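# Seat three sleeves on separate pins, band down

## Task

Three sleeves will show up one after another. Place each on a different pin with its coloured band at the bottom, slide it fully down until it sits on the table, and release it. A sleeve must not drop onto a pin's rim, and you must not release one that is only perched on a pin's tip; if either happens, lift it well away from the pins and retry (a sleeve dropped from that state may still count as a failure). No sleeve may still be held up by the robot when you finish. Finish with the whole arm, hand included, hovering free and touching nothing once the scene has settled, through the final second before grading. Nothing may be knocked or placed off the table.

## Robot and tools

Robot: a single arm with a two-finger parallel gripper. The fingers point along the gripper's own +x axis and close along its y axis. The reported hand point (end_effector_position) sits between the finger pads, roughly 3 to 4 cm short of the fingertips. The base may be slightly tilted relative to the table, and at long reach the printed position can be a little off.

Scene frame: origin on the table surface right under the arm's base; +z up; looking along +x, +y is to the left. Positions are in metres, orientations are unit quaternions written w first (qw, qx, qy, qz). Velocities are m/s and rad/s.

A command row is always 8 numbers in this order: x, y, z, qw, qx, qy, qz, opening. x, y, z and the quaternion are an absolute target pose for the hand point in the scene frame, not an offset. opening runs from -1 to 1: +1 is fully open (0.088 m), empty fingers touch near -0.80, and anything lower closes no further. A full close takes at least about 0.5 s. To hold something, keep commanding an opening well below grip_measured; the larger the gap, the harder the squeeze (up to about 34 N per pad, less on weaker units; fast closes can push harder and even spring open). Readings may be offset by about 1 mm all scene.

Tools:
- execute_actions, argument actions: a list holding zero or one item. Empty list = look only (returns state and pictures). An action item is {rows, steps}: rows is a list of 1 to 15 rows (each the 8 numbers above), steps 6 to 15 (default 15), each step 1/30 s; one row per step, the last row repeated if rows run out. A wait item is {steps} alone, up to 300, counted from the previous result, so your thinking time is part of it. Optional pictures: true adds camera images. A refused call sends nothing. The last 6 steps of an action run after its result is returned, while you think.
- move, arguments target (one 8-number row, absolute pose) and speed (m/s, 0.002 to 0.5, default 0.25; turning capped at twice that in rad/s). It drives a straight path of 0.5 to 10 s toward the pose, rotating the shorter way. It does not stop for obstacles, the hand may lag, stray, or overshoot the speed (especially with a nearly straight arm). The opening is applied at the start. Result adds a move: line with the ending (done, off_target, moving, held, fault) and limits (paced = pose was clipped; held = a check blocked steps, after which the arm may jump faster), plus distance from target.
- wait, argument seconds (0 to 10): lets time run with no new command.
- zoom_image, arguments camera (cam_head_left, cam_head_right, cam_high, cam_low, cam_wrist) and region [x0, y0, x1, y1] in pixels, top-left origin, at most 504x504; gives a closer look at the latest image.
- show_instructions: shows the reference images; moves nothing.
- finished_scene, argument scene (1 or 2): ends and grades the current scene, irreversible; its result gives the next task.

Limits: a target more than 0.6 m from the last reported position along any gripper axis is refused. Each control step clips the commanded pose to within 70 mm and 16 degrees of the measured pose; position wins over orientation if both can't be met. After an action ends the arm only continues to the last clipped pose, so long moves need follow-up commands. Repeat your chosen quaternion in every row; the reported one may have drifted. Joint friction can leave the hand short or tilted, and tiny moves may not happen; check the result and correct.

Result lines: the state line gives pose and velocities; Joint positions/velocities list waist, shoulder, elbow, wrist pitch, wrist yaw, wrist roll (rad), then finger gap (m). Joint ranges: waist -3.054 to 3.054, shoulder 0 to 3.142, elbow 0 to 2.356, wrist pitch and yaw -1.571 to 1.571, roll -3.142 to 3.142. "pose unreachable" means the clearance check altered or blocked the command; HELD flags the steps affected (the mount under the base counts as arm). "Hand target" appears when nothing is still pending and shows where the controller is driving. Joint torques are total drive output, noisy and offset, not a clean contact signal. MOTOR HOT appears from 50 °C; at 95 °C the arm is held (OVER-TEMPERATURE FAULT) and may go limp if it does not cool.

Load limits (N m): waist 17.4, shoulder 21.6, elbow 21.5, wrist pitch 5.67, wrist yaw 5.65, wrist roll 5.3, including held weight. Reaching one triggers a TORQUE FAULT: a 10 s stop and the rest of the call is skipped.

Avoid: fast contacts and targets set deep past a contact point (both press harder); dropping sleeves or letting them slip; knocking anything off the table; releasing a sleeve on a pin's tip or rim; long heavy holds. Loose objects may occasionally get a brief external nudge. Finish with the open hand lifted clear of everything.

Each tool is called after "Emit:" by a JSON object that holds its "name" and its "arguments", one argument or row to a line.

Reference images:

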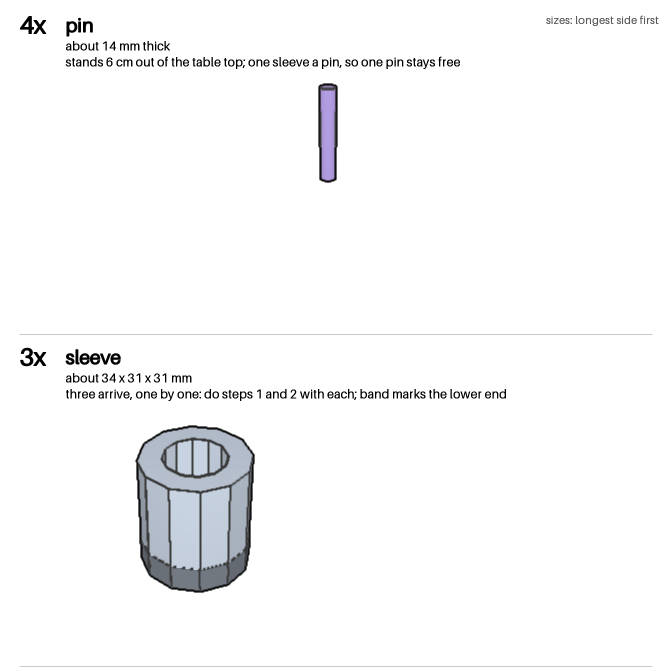

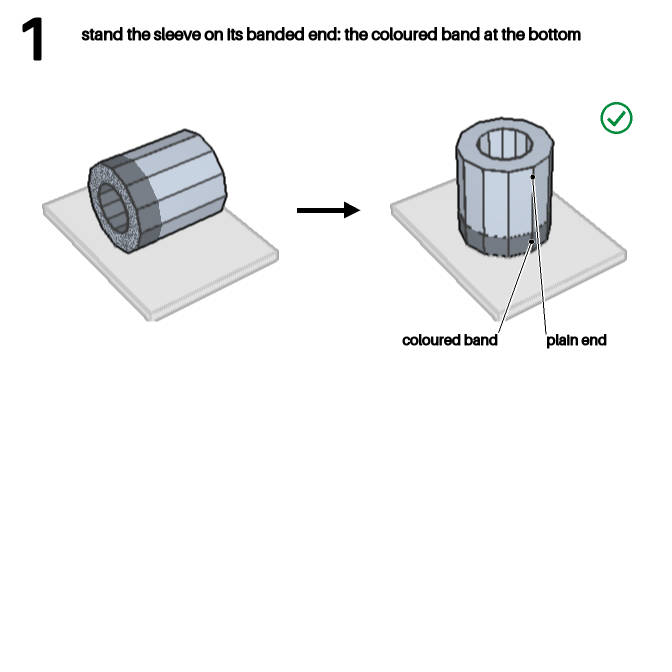

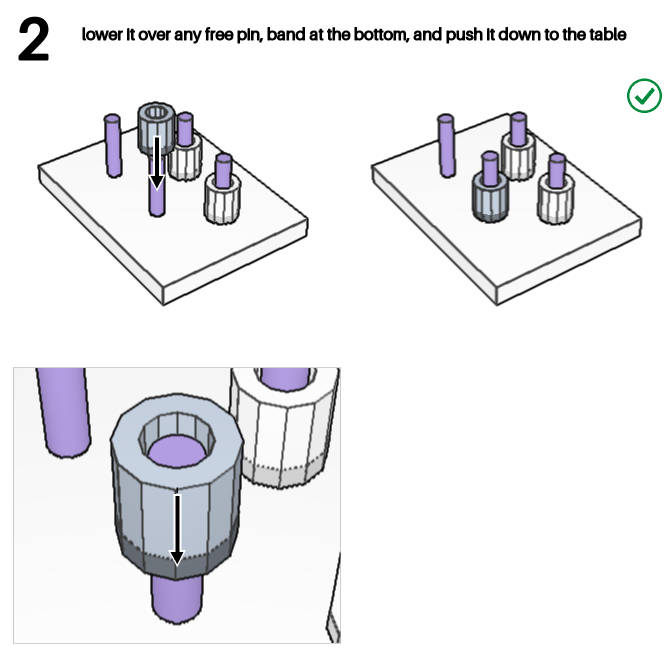

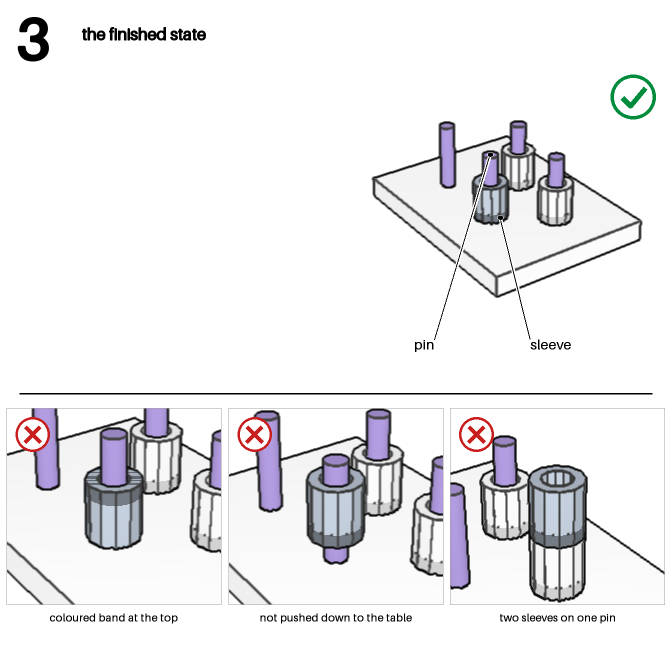

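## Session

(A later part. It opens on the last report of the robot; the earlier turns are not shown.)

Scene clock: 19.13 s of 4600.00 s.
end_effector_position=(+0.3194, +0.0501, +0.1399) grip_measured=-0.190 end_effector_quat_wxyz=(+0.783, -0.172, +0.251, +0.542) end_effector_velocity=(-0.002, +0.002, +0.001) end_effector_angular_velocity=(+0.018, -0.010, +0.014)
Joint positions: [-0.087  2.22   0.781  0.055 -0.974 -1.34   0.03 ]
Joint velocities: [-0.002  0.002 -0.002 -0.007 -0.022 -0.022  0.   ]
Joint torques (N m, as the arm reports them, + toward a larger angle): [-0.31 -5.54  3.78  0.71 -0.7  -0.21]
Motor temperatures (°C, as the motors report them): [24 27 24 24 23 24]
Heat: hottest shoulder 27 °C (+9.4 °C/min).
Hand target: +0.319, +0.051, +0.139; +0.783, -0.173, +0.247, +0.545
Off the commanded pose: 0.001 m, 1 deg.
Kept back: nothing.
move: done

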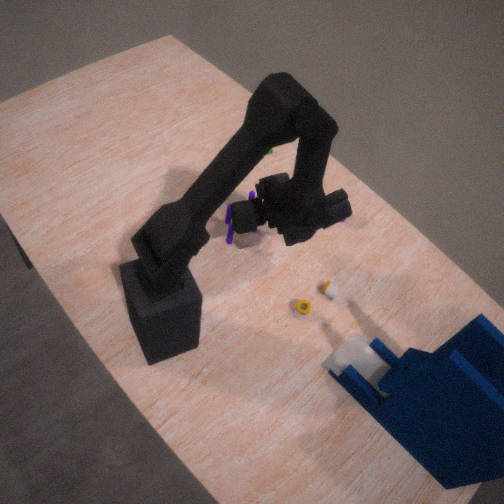

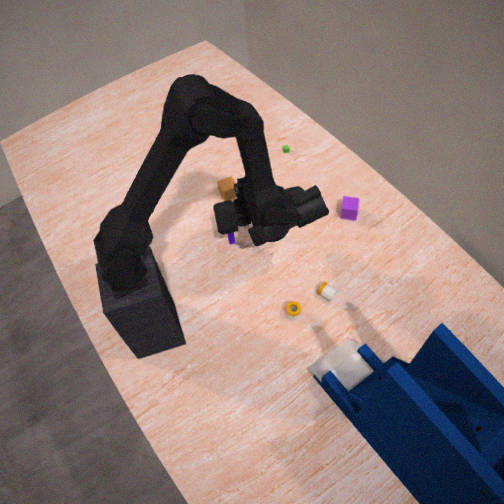

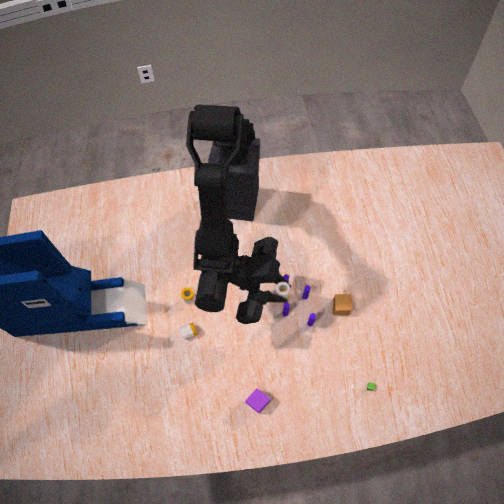

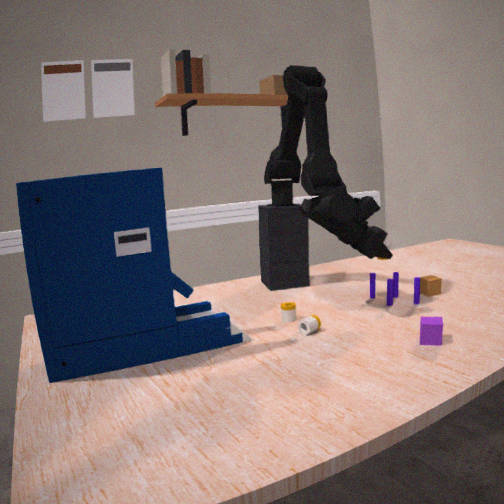

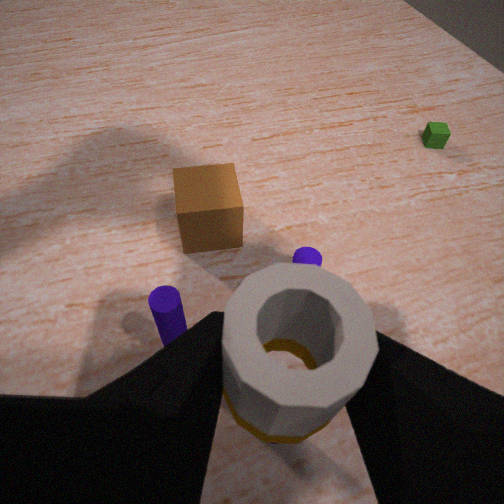

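Emit:
{"name": "move", "arguments": {
  "target": [0.328,0.025,0.105,0.7032,-0.2032,0.2217,0.6443,-0.45],
  "speed": 0.1
}}

Emit:
{"name": "zoom_image", "arguments": {
  "camera": "cam_low",
  "region": [330, 230, 450, 320]
}}

Emit:
{"name": "zoom_image", "arguments": {
  "camera": "cam_high",
  "region": [230, 250, 340, 350]
}}

Scene clock: 21.20 s of 4600.00 s.
end_effector_position=(+0.3273, +0.0268, +0.1069) grip_measured=-0.190 end_effector_quat_wxyz=(+0.703, -0.202, +0.222, +0.645) end_effector_velocity=(-0.002, -0.001, -0.000) end_effector_angular_velocity=(+0.002, -0.000, +0.028)
Joint positions: [-0.148  2.491  1.18  -0.559 -0.965 -1.936  0.03 ]
Joint velocities: [-0.002  0.012  0.022 -0.051  0.007 -0.051 -0.   ]
Joint torques (N m, as the arm reports them, + toward a larger angle): [-0.61 -6.57  4.16 -0.6  -0.39 -0.21]
Motor temperatures (°C, as the motors report them): [24 27 24 24 23 24]
Heat: hottest shoulder 27 °C (+8.5 °C/min).
Hand target: +0.328, +0.025, +0.105; +0.702, -0.203, +0.222, +0.645
Off the commanded pose: 0.003 m, 0 deg.
Kept back: nothing.
move: done

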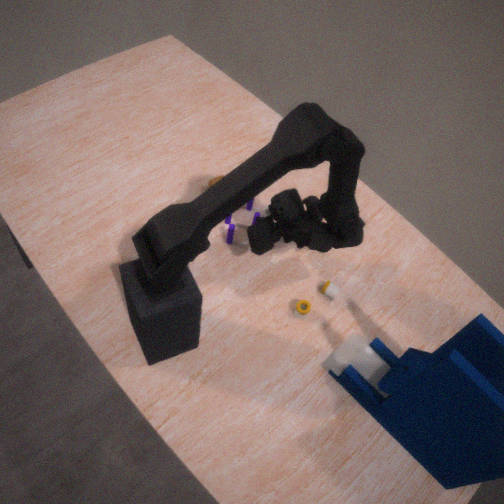

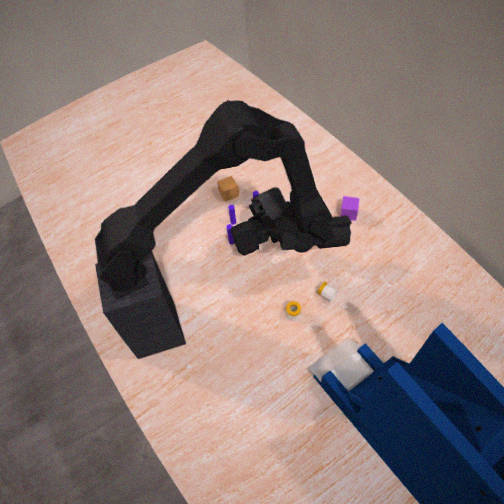

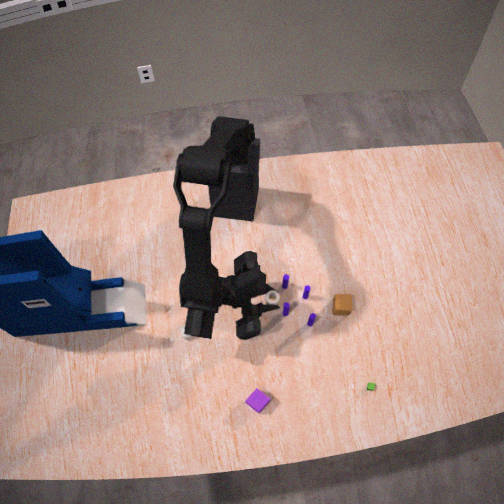

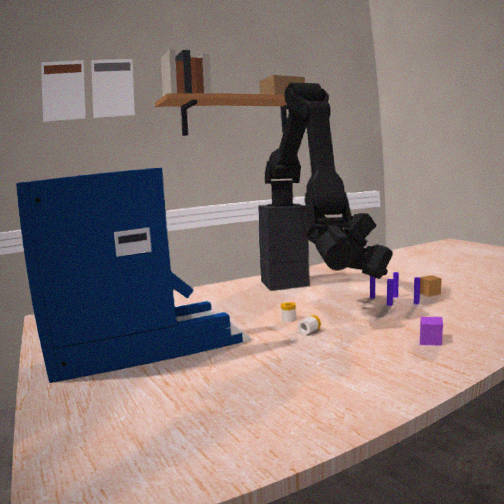

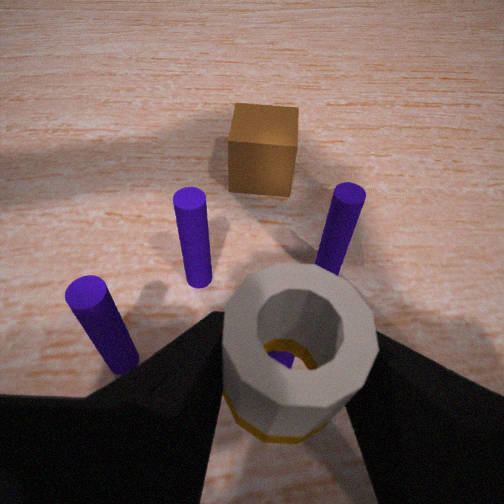

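Region (330, 230, 450, 320) of cam_low's 504x504 image, scaled by 4.200, with more detail than that image has; it fills the top 378 rows of this view, and the rest is white.

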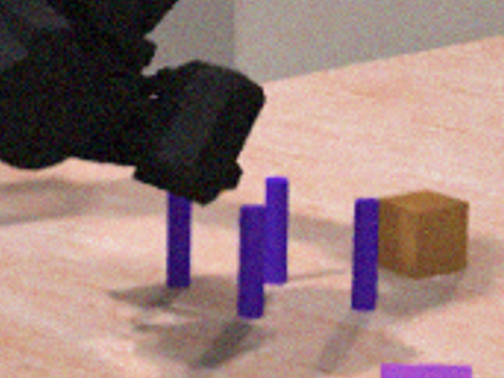

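Region (230, 250, 340, 350) of cam_high's 504x504 image, scaled by 4.582, with more detail than that image has; it fills the top 458 rows of this view, and the rest is white.

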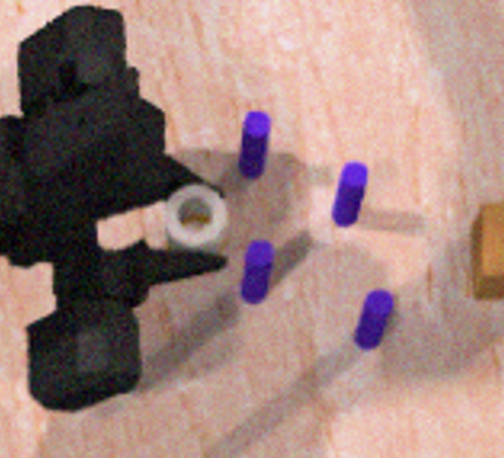

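Emit:
{"name": "move", "arguments": {
  "target": [0.329,0.056,0.098,0.7032,-0.2032,0.2217,0.6443,-0.45],
  "speed": 0.05
}}

Emit:
{"name": "zoom_image", "arguments": {
  "camera": "cam_high",
  "region": [230, 250, 340, 350]
}}

Emit:
{"name": "zoom_image", "arguments": {
  "camera": "cam_low",
  "region": [330, 230, 450, 320]
}}

Scene clock: 22.43 s of 4600.00 s.
end_effector_position=(+0.3290, +0.0542, +0.0958) grip_measured=-0.190 end_effector_quat_wxyz=(+0.702, -0.206, +0.223, +0.644) end_effector_velocity=(+0.001, -0.000, +0.000) end_effector_angular_velocity=(+0.005, -0.000, -0.016)
Joint positions: [-0.063  2.493  1.121 -0.374 -0.978 -1.791  0.03 ]
Joint velocities: [-0.002 -0.002 -0.007  0.022 -0.007  0.022  0.   ]
Joint torques (N m, as the arm reports them, + toward a larger angle): [ 0.   -7.95  2.9   0.07 -0.68  0.19]
Motor temperatures (°C, as the motors report them): [24 28 24 24 23 24]
Heat: hottest shoulder 28 °C (+10.7 °C/min).
Hand target: +0.329, +0.056, +0.098; +0.703, -0.203, +0.221, +0.644
Off the commanded pose: 0.003 m, 0 deg.
Kept back: nothing.
move: done

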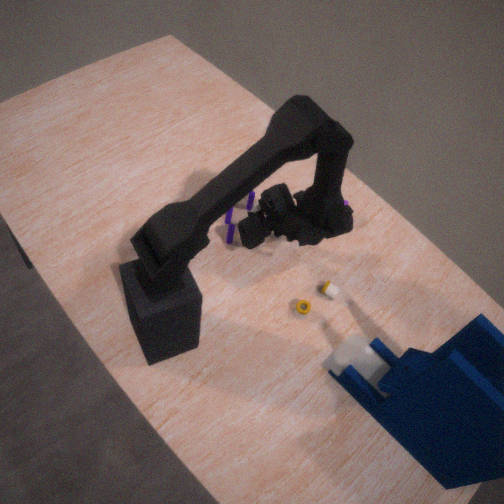

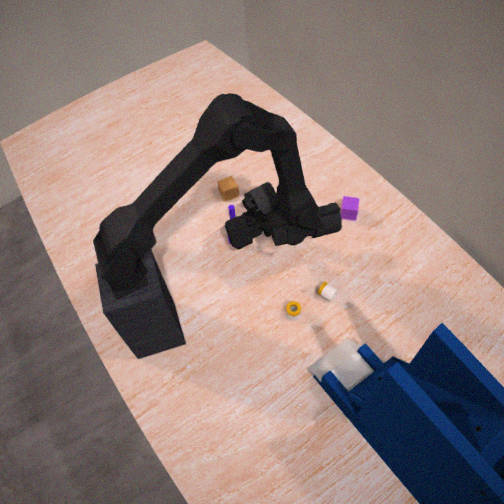

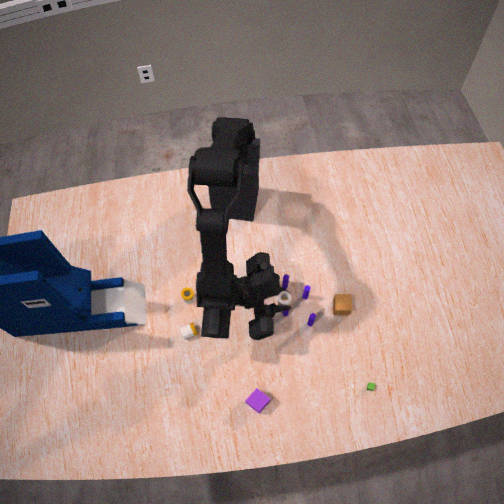

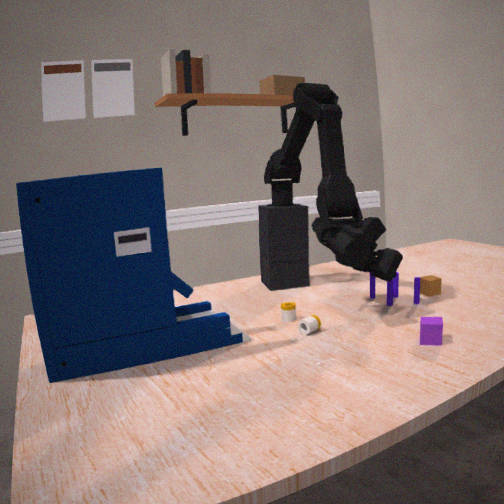

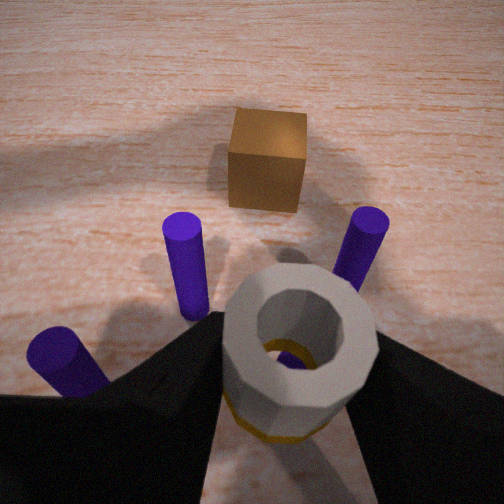

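Region (230, 250, 340, 350) of cam_high's 504x504 image, scaled by 4.582, with more detail than that image has; it fills the top 458 rows of this view, and the rest is white.

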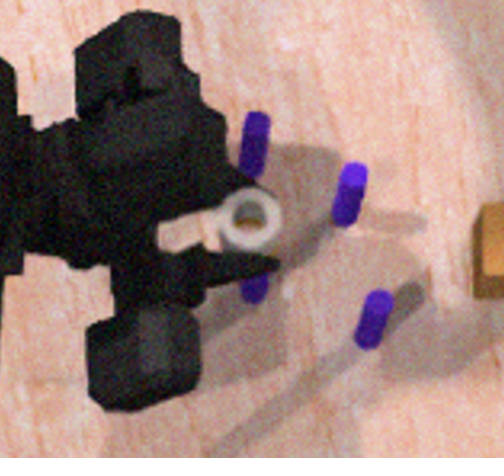

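Region (330, 230, 450, 320) of cam_low's 504x504 image, scaled by 4.200, with more detail than that image has; it fills the top 378 rows of this view, and the rest is white.

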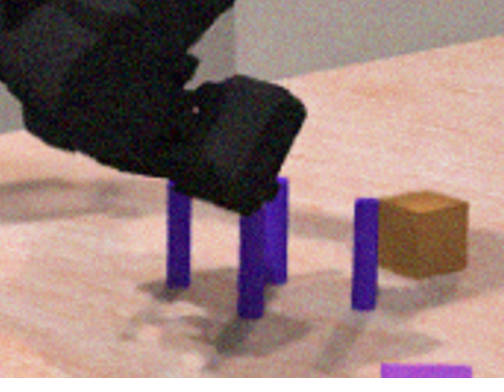

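Emit:
{"name": "zoom_image", "arguments": {
  "camera": "cam_wrist",
  "region": [230, 280, 370, 420]
}}

Region (230, 280, 370, 420) of cam_wrist's 504x504 image, scaled by 3.600, with more detail than that image has.

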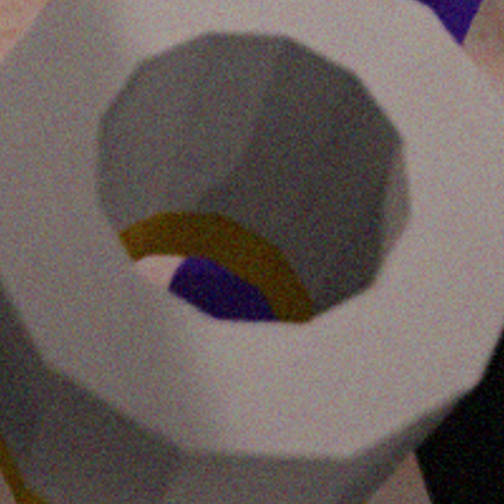

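Emit:
{"name": "move", "arguments": {
  "target": [0.336,0.062,0.098,0.7032,-0.2032,0.2217,0.6443,-0.45],
  "speed": 0.02
}}

Emit:
{"name": "zoom_image", "arguments": {
  "camera": "cam_wrist",
  "region": [230, 280, 370, 420]
}}

Emit:
{"name": "zoom_image", "arguments": {
  "camera": "cam_high",
  "region": [230, 250, 340, 350]
}}

Scene clock: 23.77 s of 4600.00 s.
end_effector_position=(+0.3321, +0.0609, +0.0957) grip_measured=-0.190 end_effector_quat_wxyz=(+0.701, -0.203, +0.226, +0.645) end_effector_velocity=(+0.000, -0.001, +0.000) end_effector_angular_velocity=(-0.006, +0.010, -0.006)
Joint positions: [-0.041  2.493  1.124 -0.352 -0.981 -1.751  0.03 ]
Joint velocities: [-0.002 -0.002  0.002 -0.007  0.007  0.007 -0.   ]
Joint torques (N m, as the arm reports them, + toward a larger angle): [ 0.03 -7.67  4.14  0.09 -0.69  0.2 ]
Motor temperatures (°C, as the motors report them): [24 28 24 24 23 24]
Heat: hottest shoulder 28 °C (+10.1 °C/min).
Hand target: +0.336, +0.062, +0.098; +0.703, -0.203, +0.222, +0.644
Off the commanded pose: 0.005 m, 1 deg.
Kept back: nothing.
move: done

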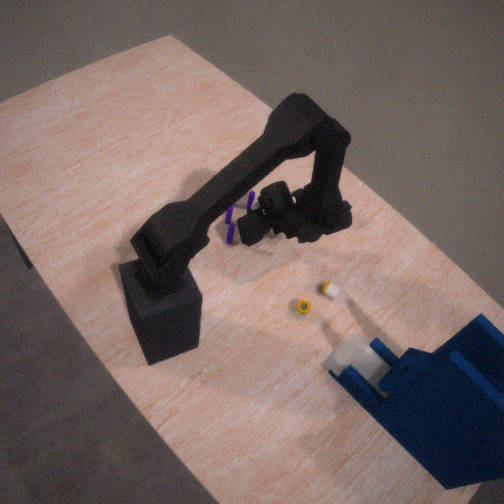

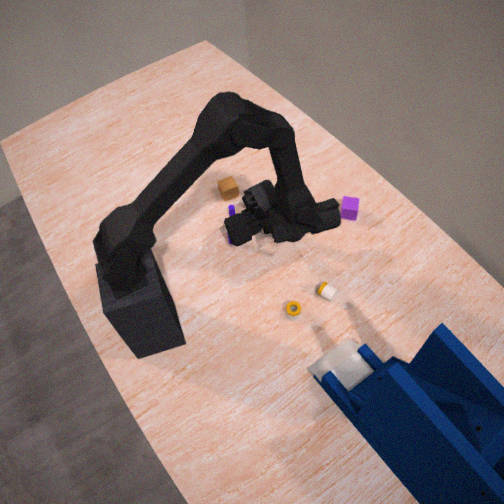

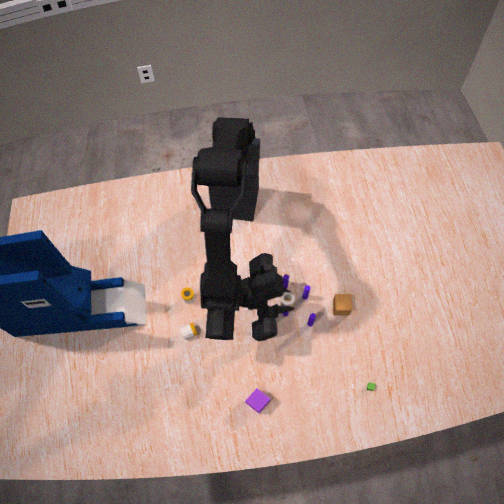

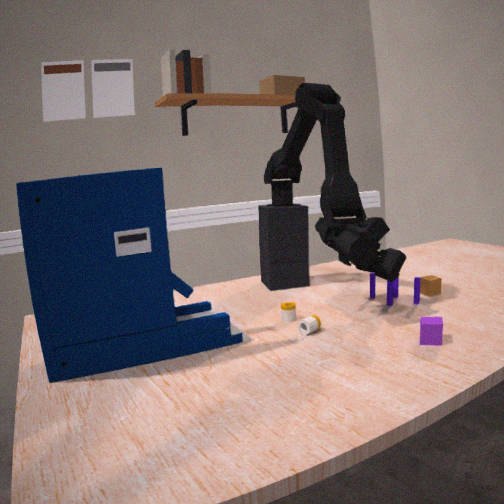

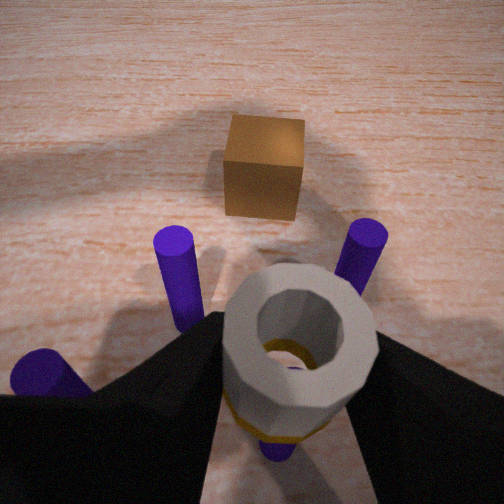

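Region (230, 280, 370, 420) of cam_wrist's 504x504 image, scaled by 3.600, with more detail than that image has.

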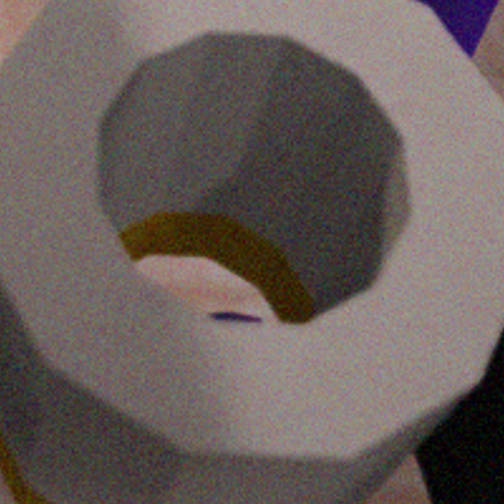

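Region (230, 250, 340, 350) of cam_high's 504x504 image, scaled by 4.582, with more detail than that image has; it fills the top 458 rows of this view, and the rest is white.

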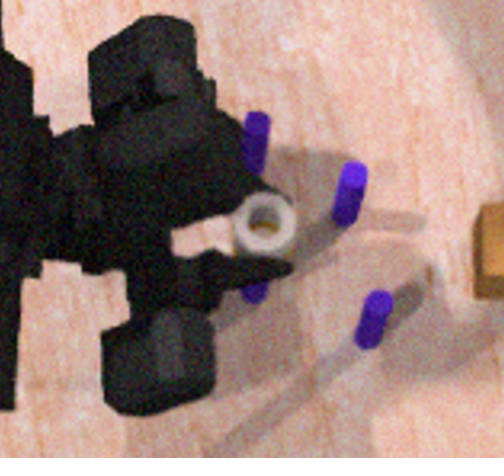

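Emit:
{"name": "move", "arguments": {
  "target": [0.338,0.061,0.091,0.709,-0.22,0.2034,0.639,-0.45],
  "speed": 0.02
}}

Emit:
{"name": "zoom_image", "arguments": {
  "camera": "cam_wrist",
  "region": [210, 280, 390, 480]
}}

Scene clock: 26.17 s of 4600.00 s.
end_effector_position=(+0.3410, +0.0600, +0.0930) grip_measured=-0.190 end_effector_quat_wxyz=(+0.708, -0.226, +0.202, +0.638) end_effector_velocity=(+0.003, +0.001, +0.004) end_effector_angular_velocity=(+0.018, -0.022, +0.000)
Joint positions: [-0.041  2.499  1.118 -0.27  -0.99  -1.749  0.03 ]
Joint velocities: [-0.002 -0.002  0.002  0.007 -0.022 -0.007 -0.   ]
Joint torques (N m, as the arm reports them, + toward a larger angle): [-0.29 -6.63  2.91  0.23 -0.69  0.06]
Motor temperatures (°C, as the motors report them): [24 28 24 24 23 24]
Heat: hottest shoulder 28 °C (+9.2 °C/min).
Hand target: +0.338, +0.061, +0.091; +0.709, -0.220, +0.203, +0.639
Off the commanded pose: 0.004 m, 1 deg.
Kept back: nothing.
move: done

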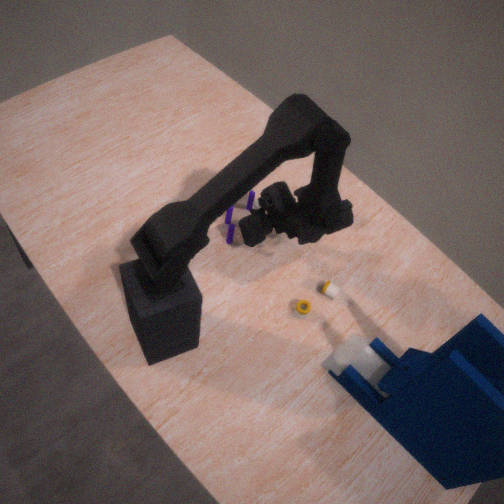

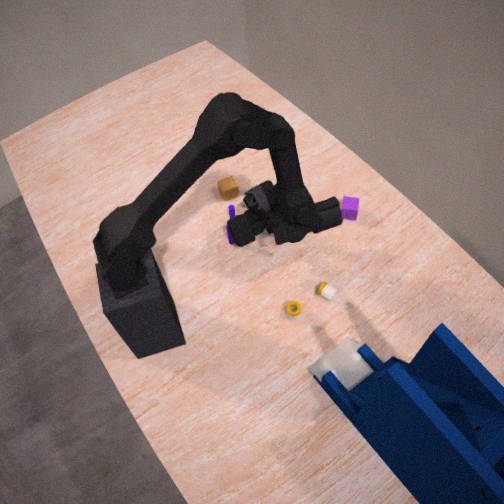

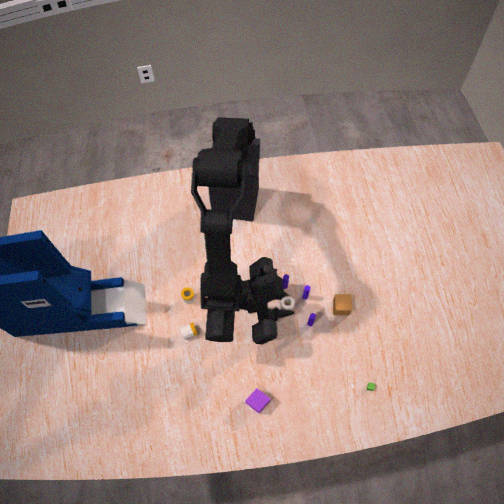

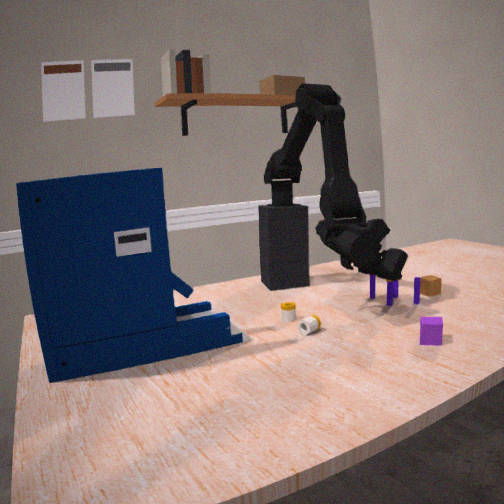

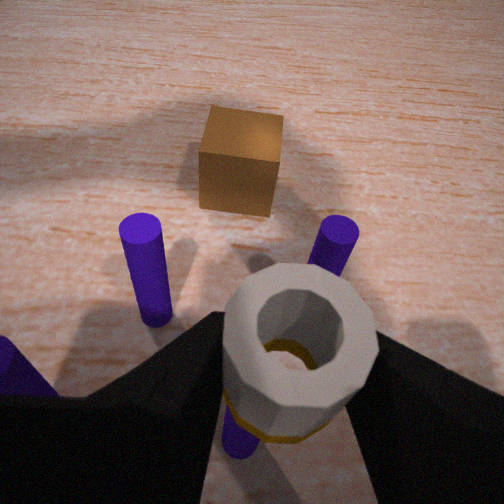

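Region (210, 280, 390, 480) of cam_wrist's 504x504 image, scaled by 2.520, with more detail than that image has; it fills the left 454 columns of this view, and the rest is white.

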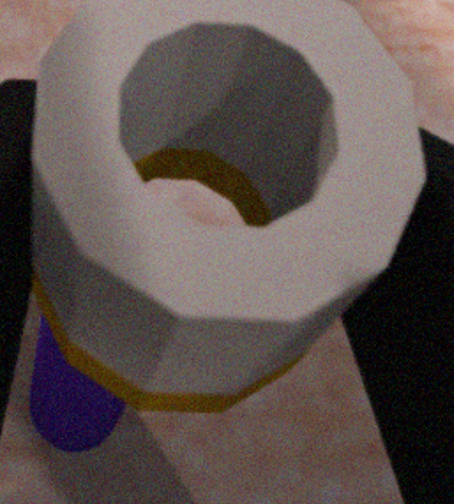

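Emit:
{"name": "move", "arguments": {
  "target": [0.331,0.061,0.090,0.709,-0.22,0.2034,0.639,-0.45],
  "speed": 0.02
}}

Emit:
{"name": "zoom_image", "arguments": {
  "camera": "cam_wrist",
  "region": [210, 280, 390, 480]
}}

Scene clock: 27.20 s of 4600.00 s.
end_effector_position=(+0.3349, +0.0615, +0.0918) grip_measured=-0.190 end_effector_quat_wxyz=(+0.709, -0.221, +0.201, +0.638) end_effector_velocity=(-0.003, +0.002, +0.001) end_effector_angular_velocity=(+0.009, +0.005, +0.006)
Joint positions: [-0.042  2.499  1.094 -0.252 -1.    -1.749  0.03 ]
Joint velocities: [ 0.002 -0.002 -0.007 -0.007 -0.007 -0.007 -0.   ]
Joint torques (N m, as the arm reports them, + toward a larger angle): [-0.55 -7.06  2.44  0.09 -0.4  -0.15]
Motor temperatures (°C, as the motors report them): [24 28 24 24 23 24]
Heat: hottest shoulder 28 °C (+8.8 °C/min).
Hand target: +0.331, +0.061, +0.090; +0.709, -0.220, +0.203, +0.639
Off the commanded pose: 0.004 m, 0 deg.
Kept back: nothing.
move: done

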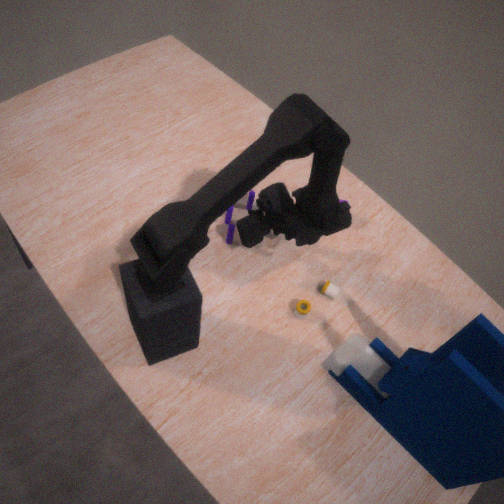

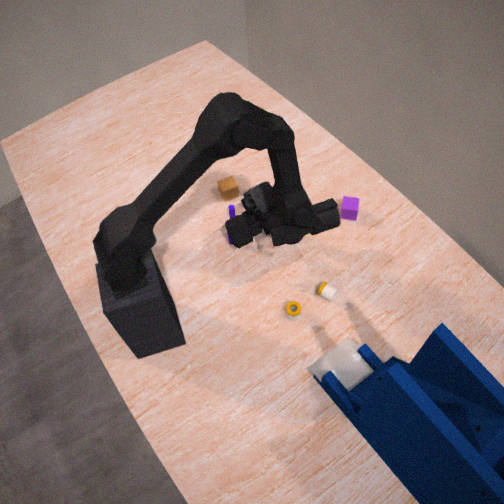

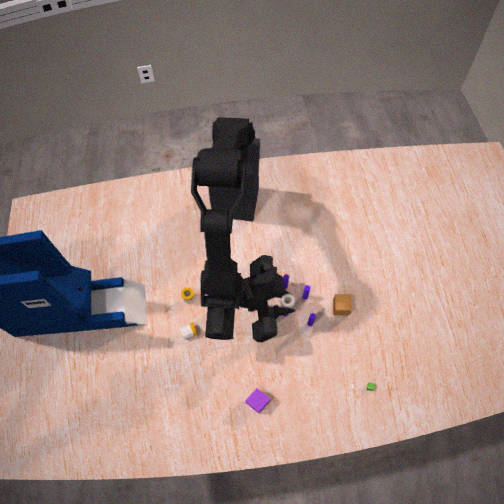

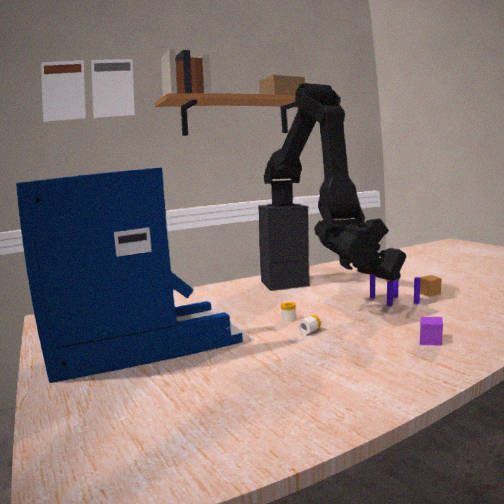

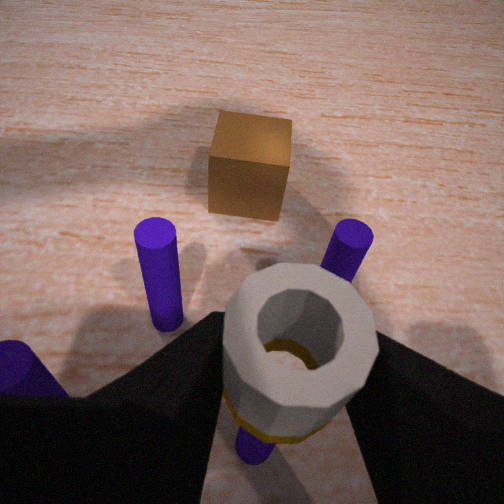

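Region (210, 280, 390, 480) of cam_wrist's 504x504 image, scaled by 2.520, with more detail than that image has; it fills the left 454 columns of this view, and the rest is white.

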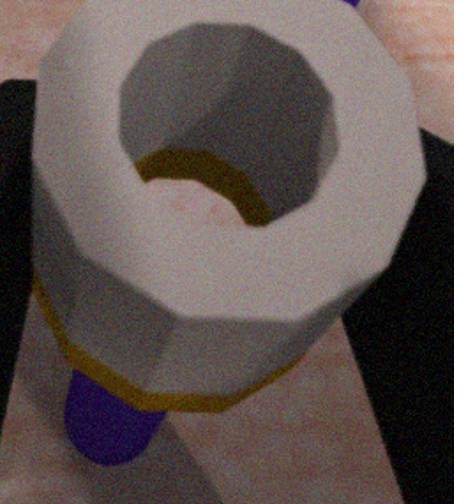

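Emit:
{"name": "move", "arguments": {
  "target": [0.335,0.058,0.108,0.709,-0.22,0.2034,0.639,-0.45],
  "speed": 0.04
}}

Emit:
{"name": "move", "arguments": {
  "target": [0.335,0.058,0.088,0.709,-0.22,0.2034,0.639,-0.45],
  "speed": 0.02
}}

Emit:
{"name": "zoom_image", "arguments": {
  "camera": "cam_wrist",
  "region": [210, 280, 390, 480]
}}

Scene clock: 28.27 s of 4600.00 s.
end_effector_position=(+0.3336, +0.0595, +0.1041) grip_measured=-0.190 end_effector_quat_wxyz=(+0.708, -0.214, +0.206, +0.640) end_effector_velocity=(-0.003, +0.001, +0.002) end_effector_angular_velocity=(+0.009, +0.002, +0.008)
Joint positions: [-0.05   2.46   1.094 -0.32  -0.998 -1.763  0.03 ]
Joint velocities: [-0.002 -0.002 -0.002 -0.022 -0.007 -0.022 -0.   ]
Joint torques (N m, as the arm reports them, + toward a larger angle): [-0.6  -8.62  3.17 -0.27 -0.42 -0.19]
Motor temperatures (°C, as the motors report them): [24 28 24 24 23 24]
Heat: hottest shoulder 28 °C (+8.5 °C/min).
Hand target: +0.335, +0.058, +0.108; +0.709, -0.220, +0.203, +0.639
Off the commanded pose: 0.004 m, 1 deg.
Kept back: nothing.
move: done

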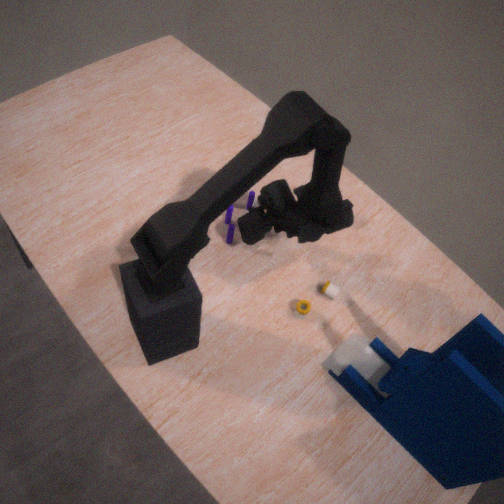

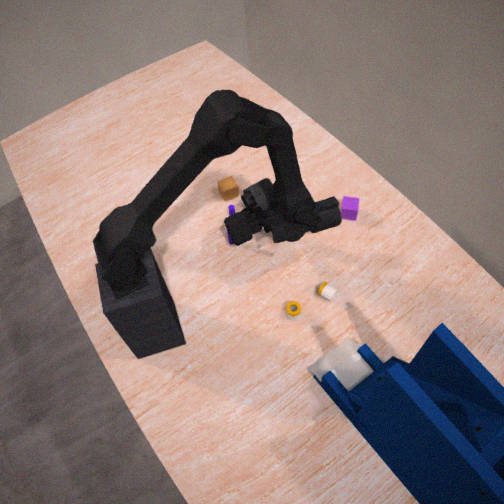

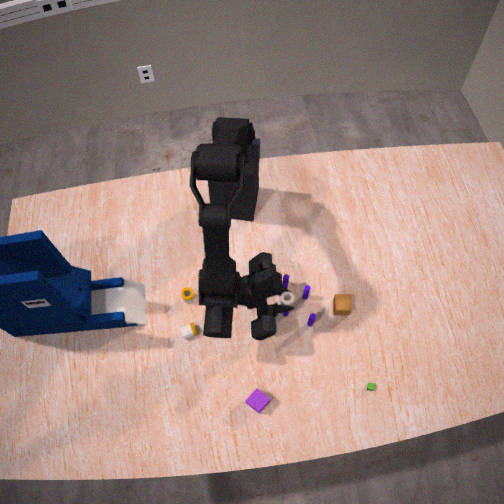

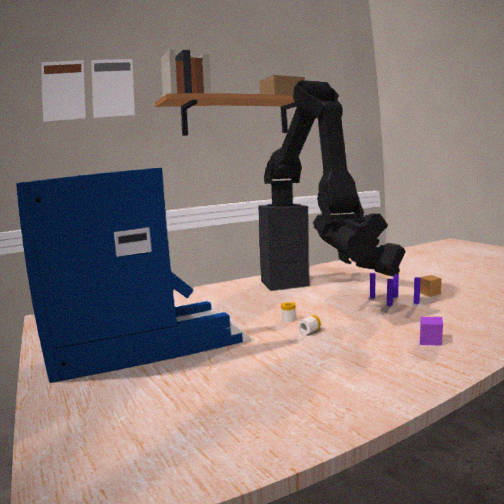

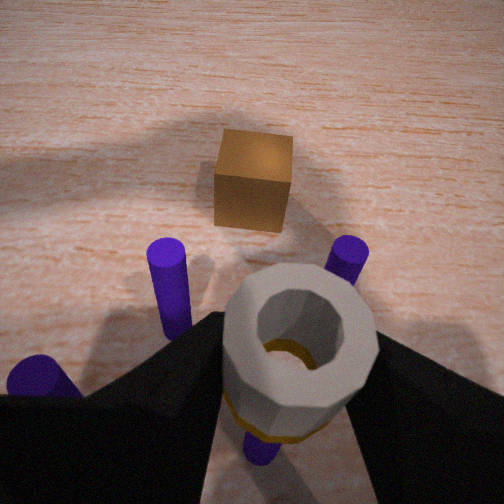

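Scene clock: 29.37 s of 4600.00 s.
end_effector_position=(+0.3336, +0.0590, +0.0900) grip_measured=-0.190 end_effector_quat_wxyz=(+0.709, -0.217, +0.204, +0.639) end_effector_velocity=(+0.005, -0.003, +0.002) end_effector_angular_velocity=(+0.003, -0.024, -0.003)
Joint positions: [-0.05   2.508  1.103 -0.274 -0.998 -1.763  0.03 ]
Joint velocities: [-0.007 -0.002  0.007  0.007 -0.007 -0.007 -0.   ]
Joint torques (N m, as the arm reports them, + toward a larger angle): [-0.41 -6.56  3.99  0.17 -0.42 -0.09]
Motor temperatures (°C, as the motors report them): [24 28 24 24 23 24]
Heat: hottest shoulder 28 °C (+8.2 °C/min).
Hand target: +0.335, +0.058, +0.088; +0.709, -0.220, +0.203, +0.639
Off the commanded pose: 0.003 m, 0 deg.
Kept back: nothing.
move: done

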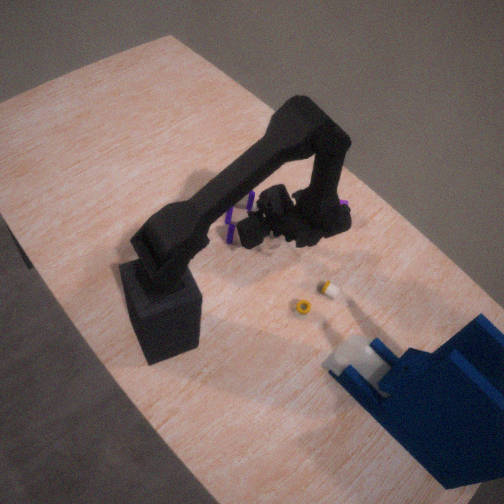

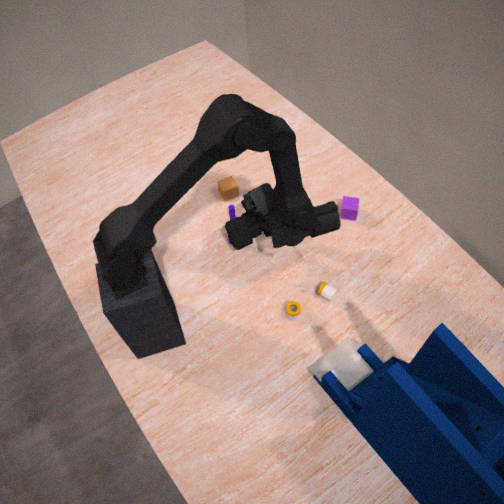

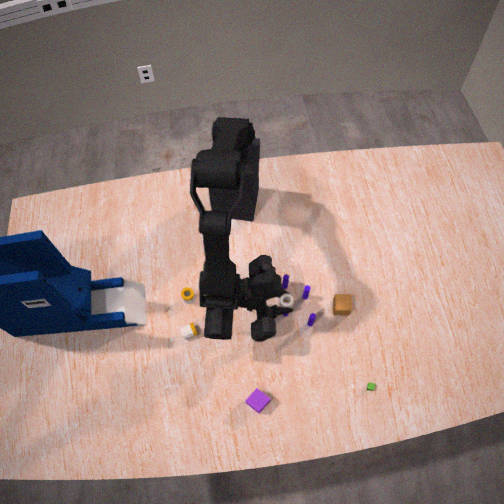

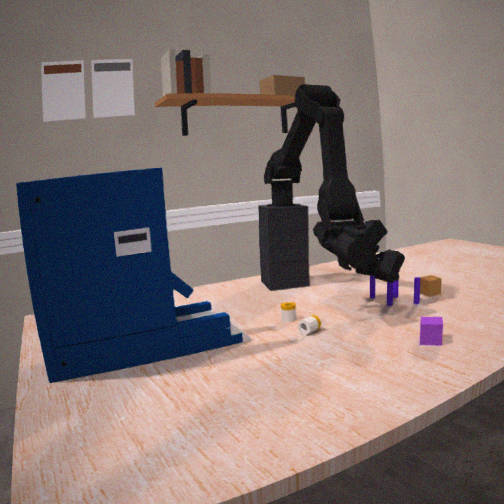

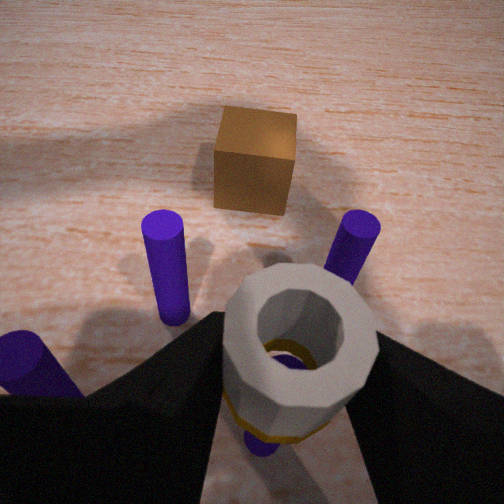

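Region (210, 280, 390, 480) of cam_wrist's 504x504 image, scaled by 2.520, with more detail than that image has; it fills the left 454 columns of this view, and the rest is white.

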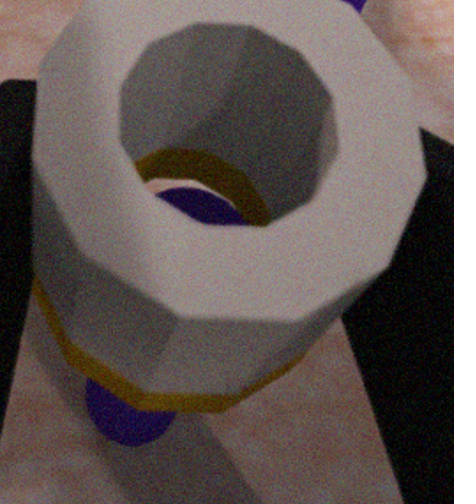

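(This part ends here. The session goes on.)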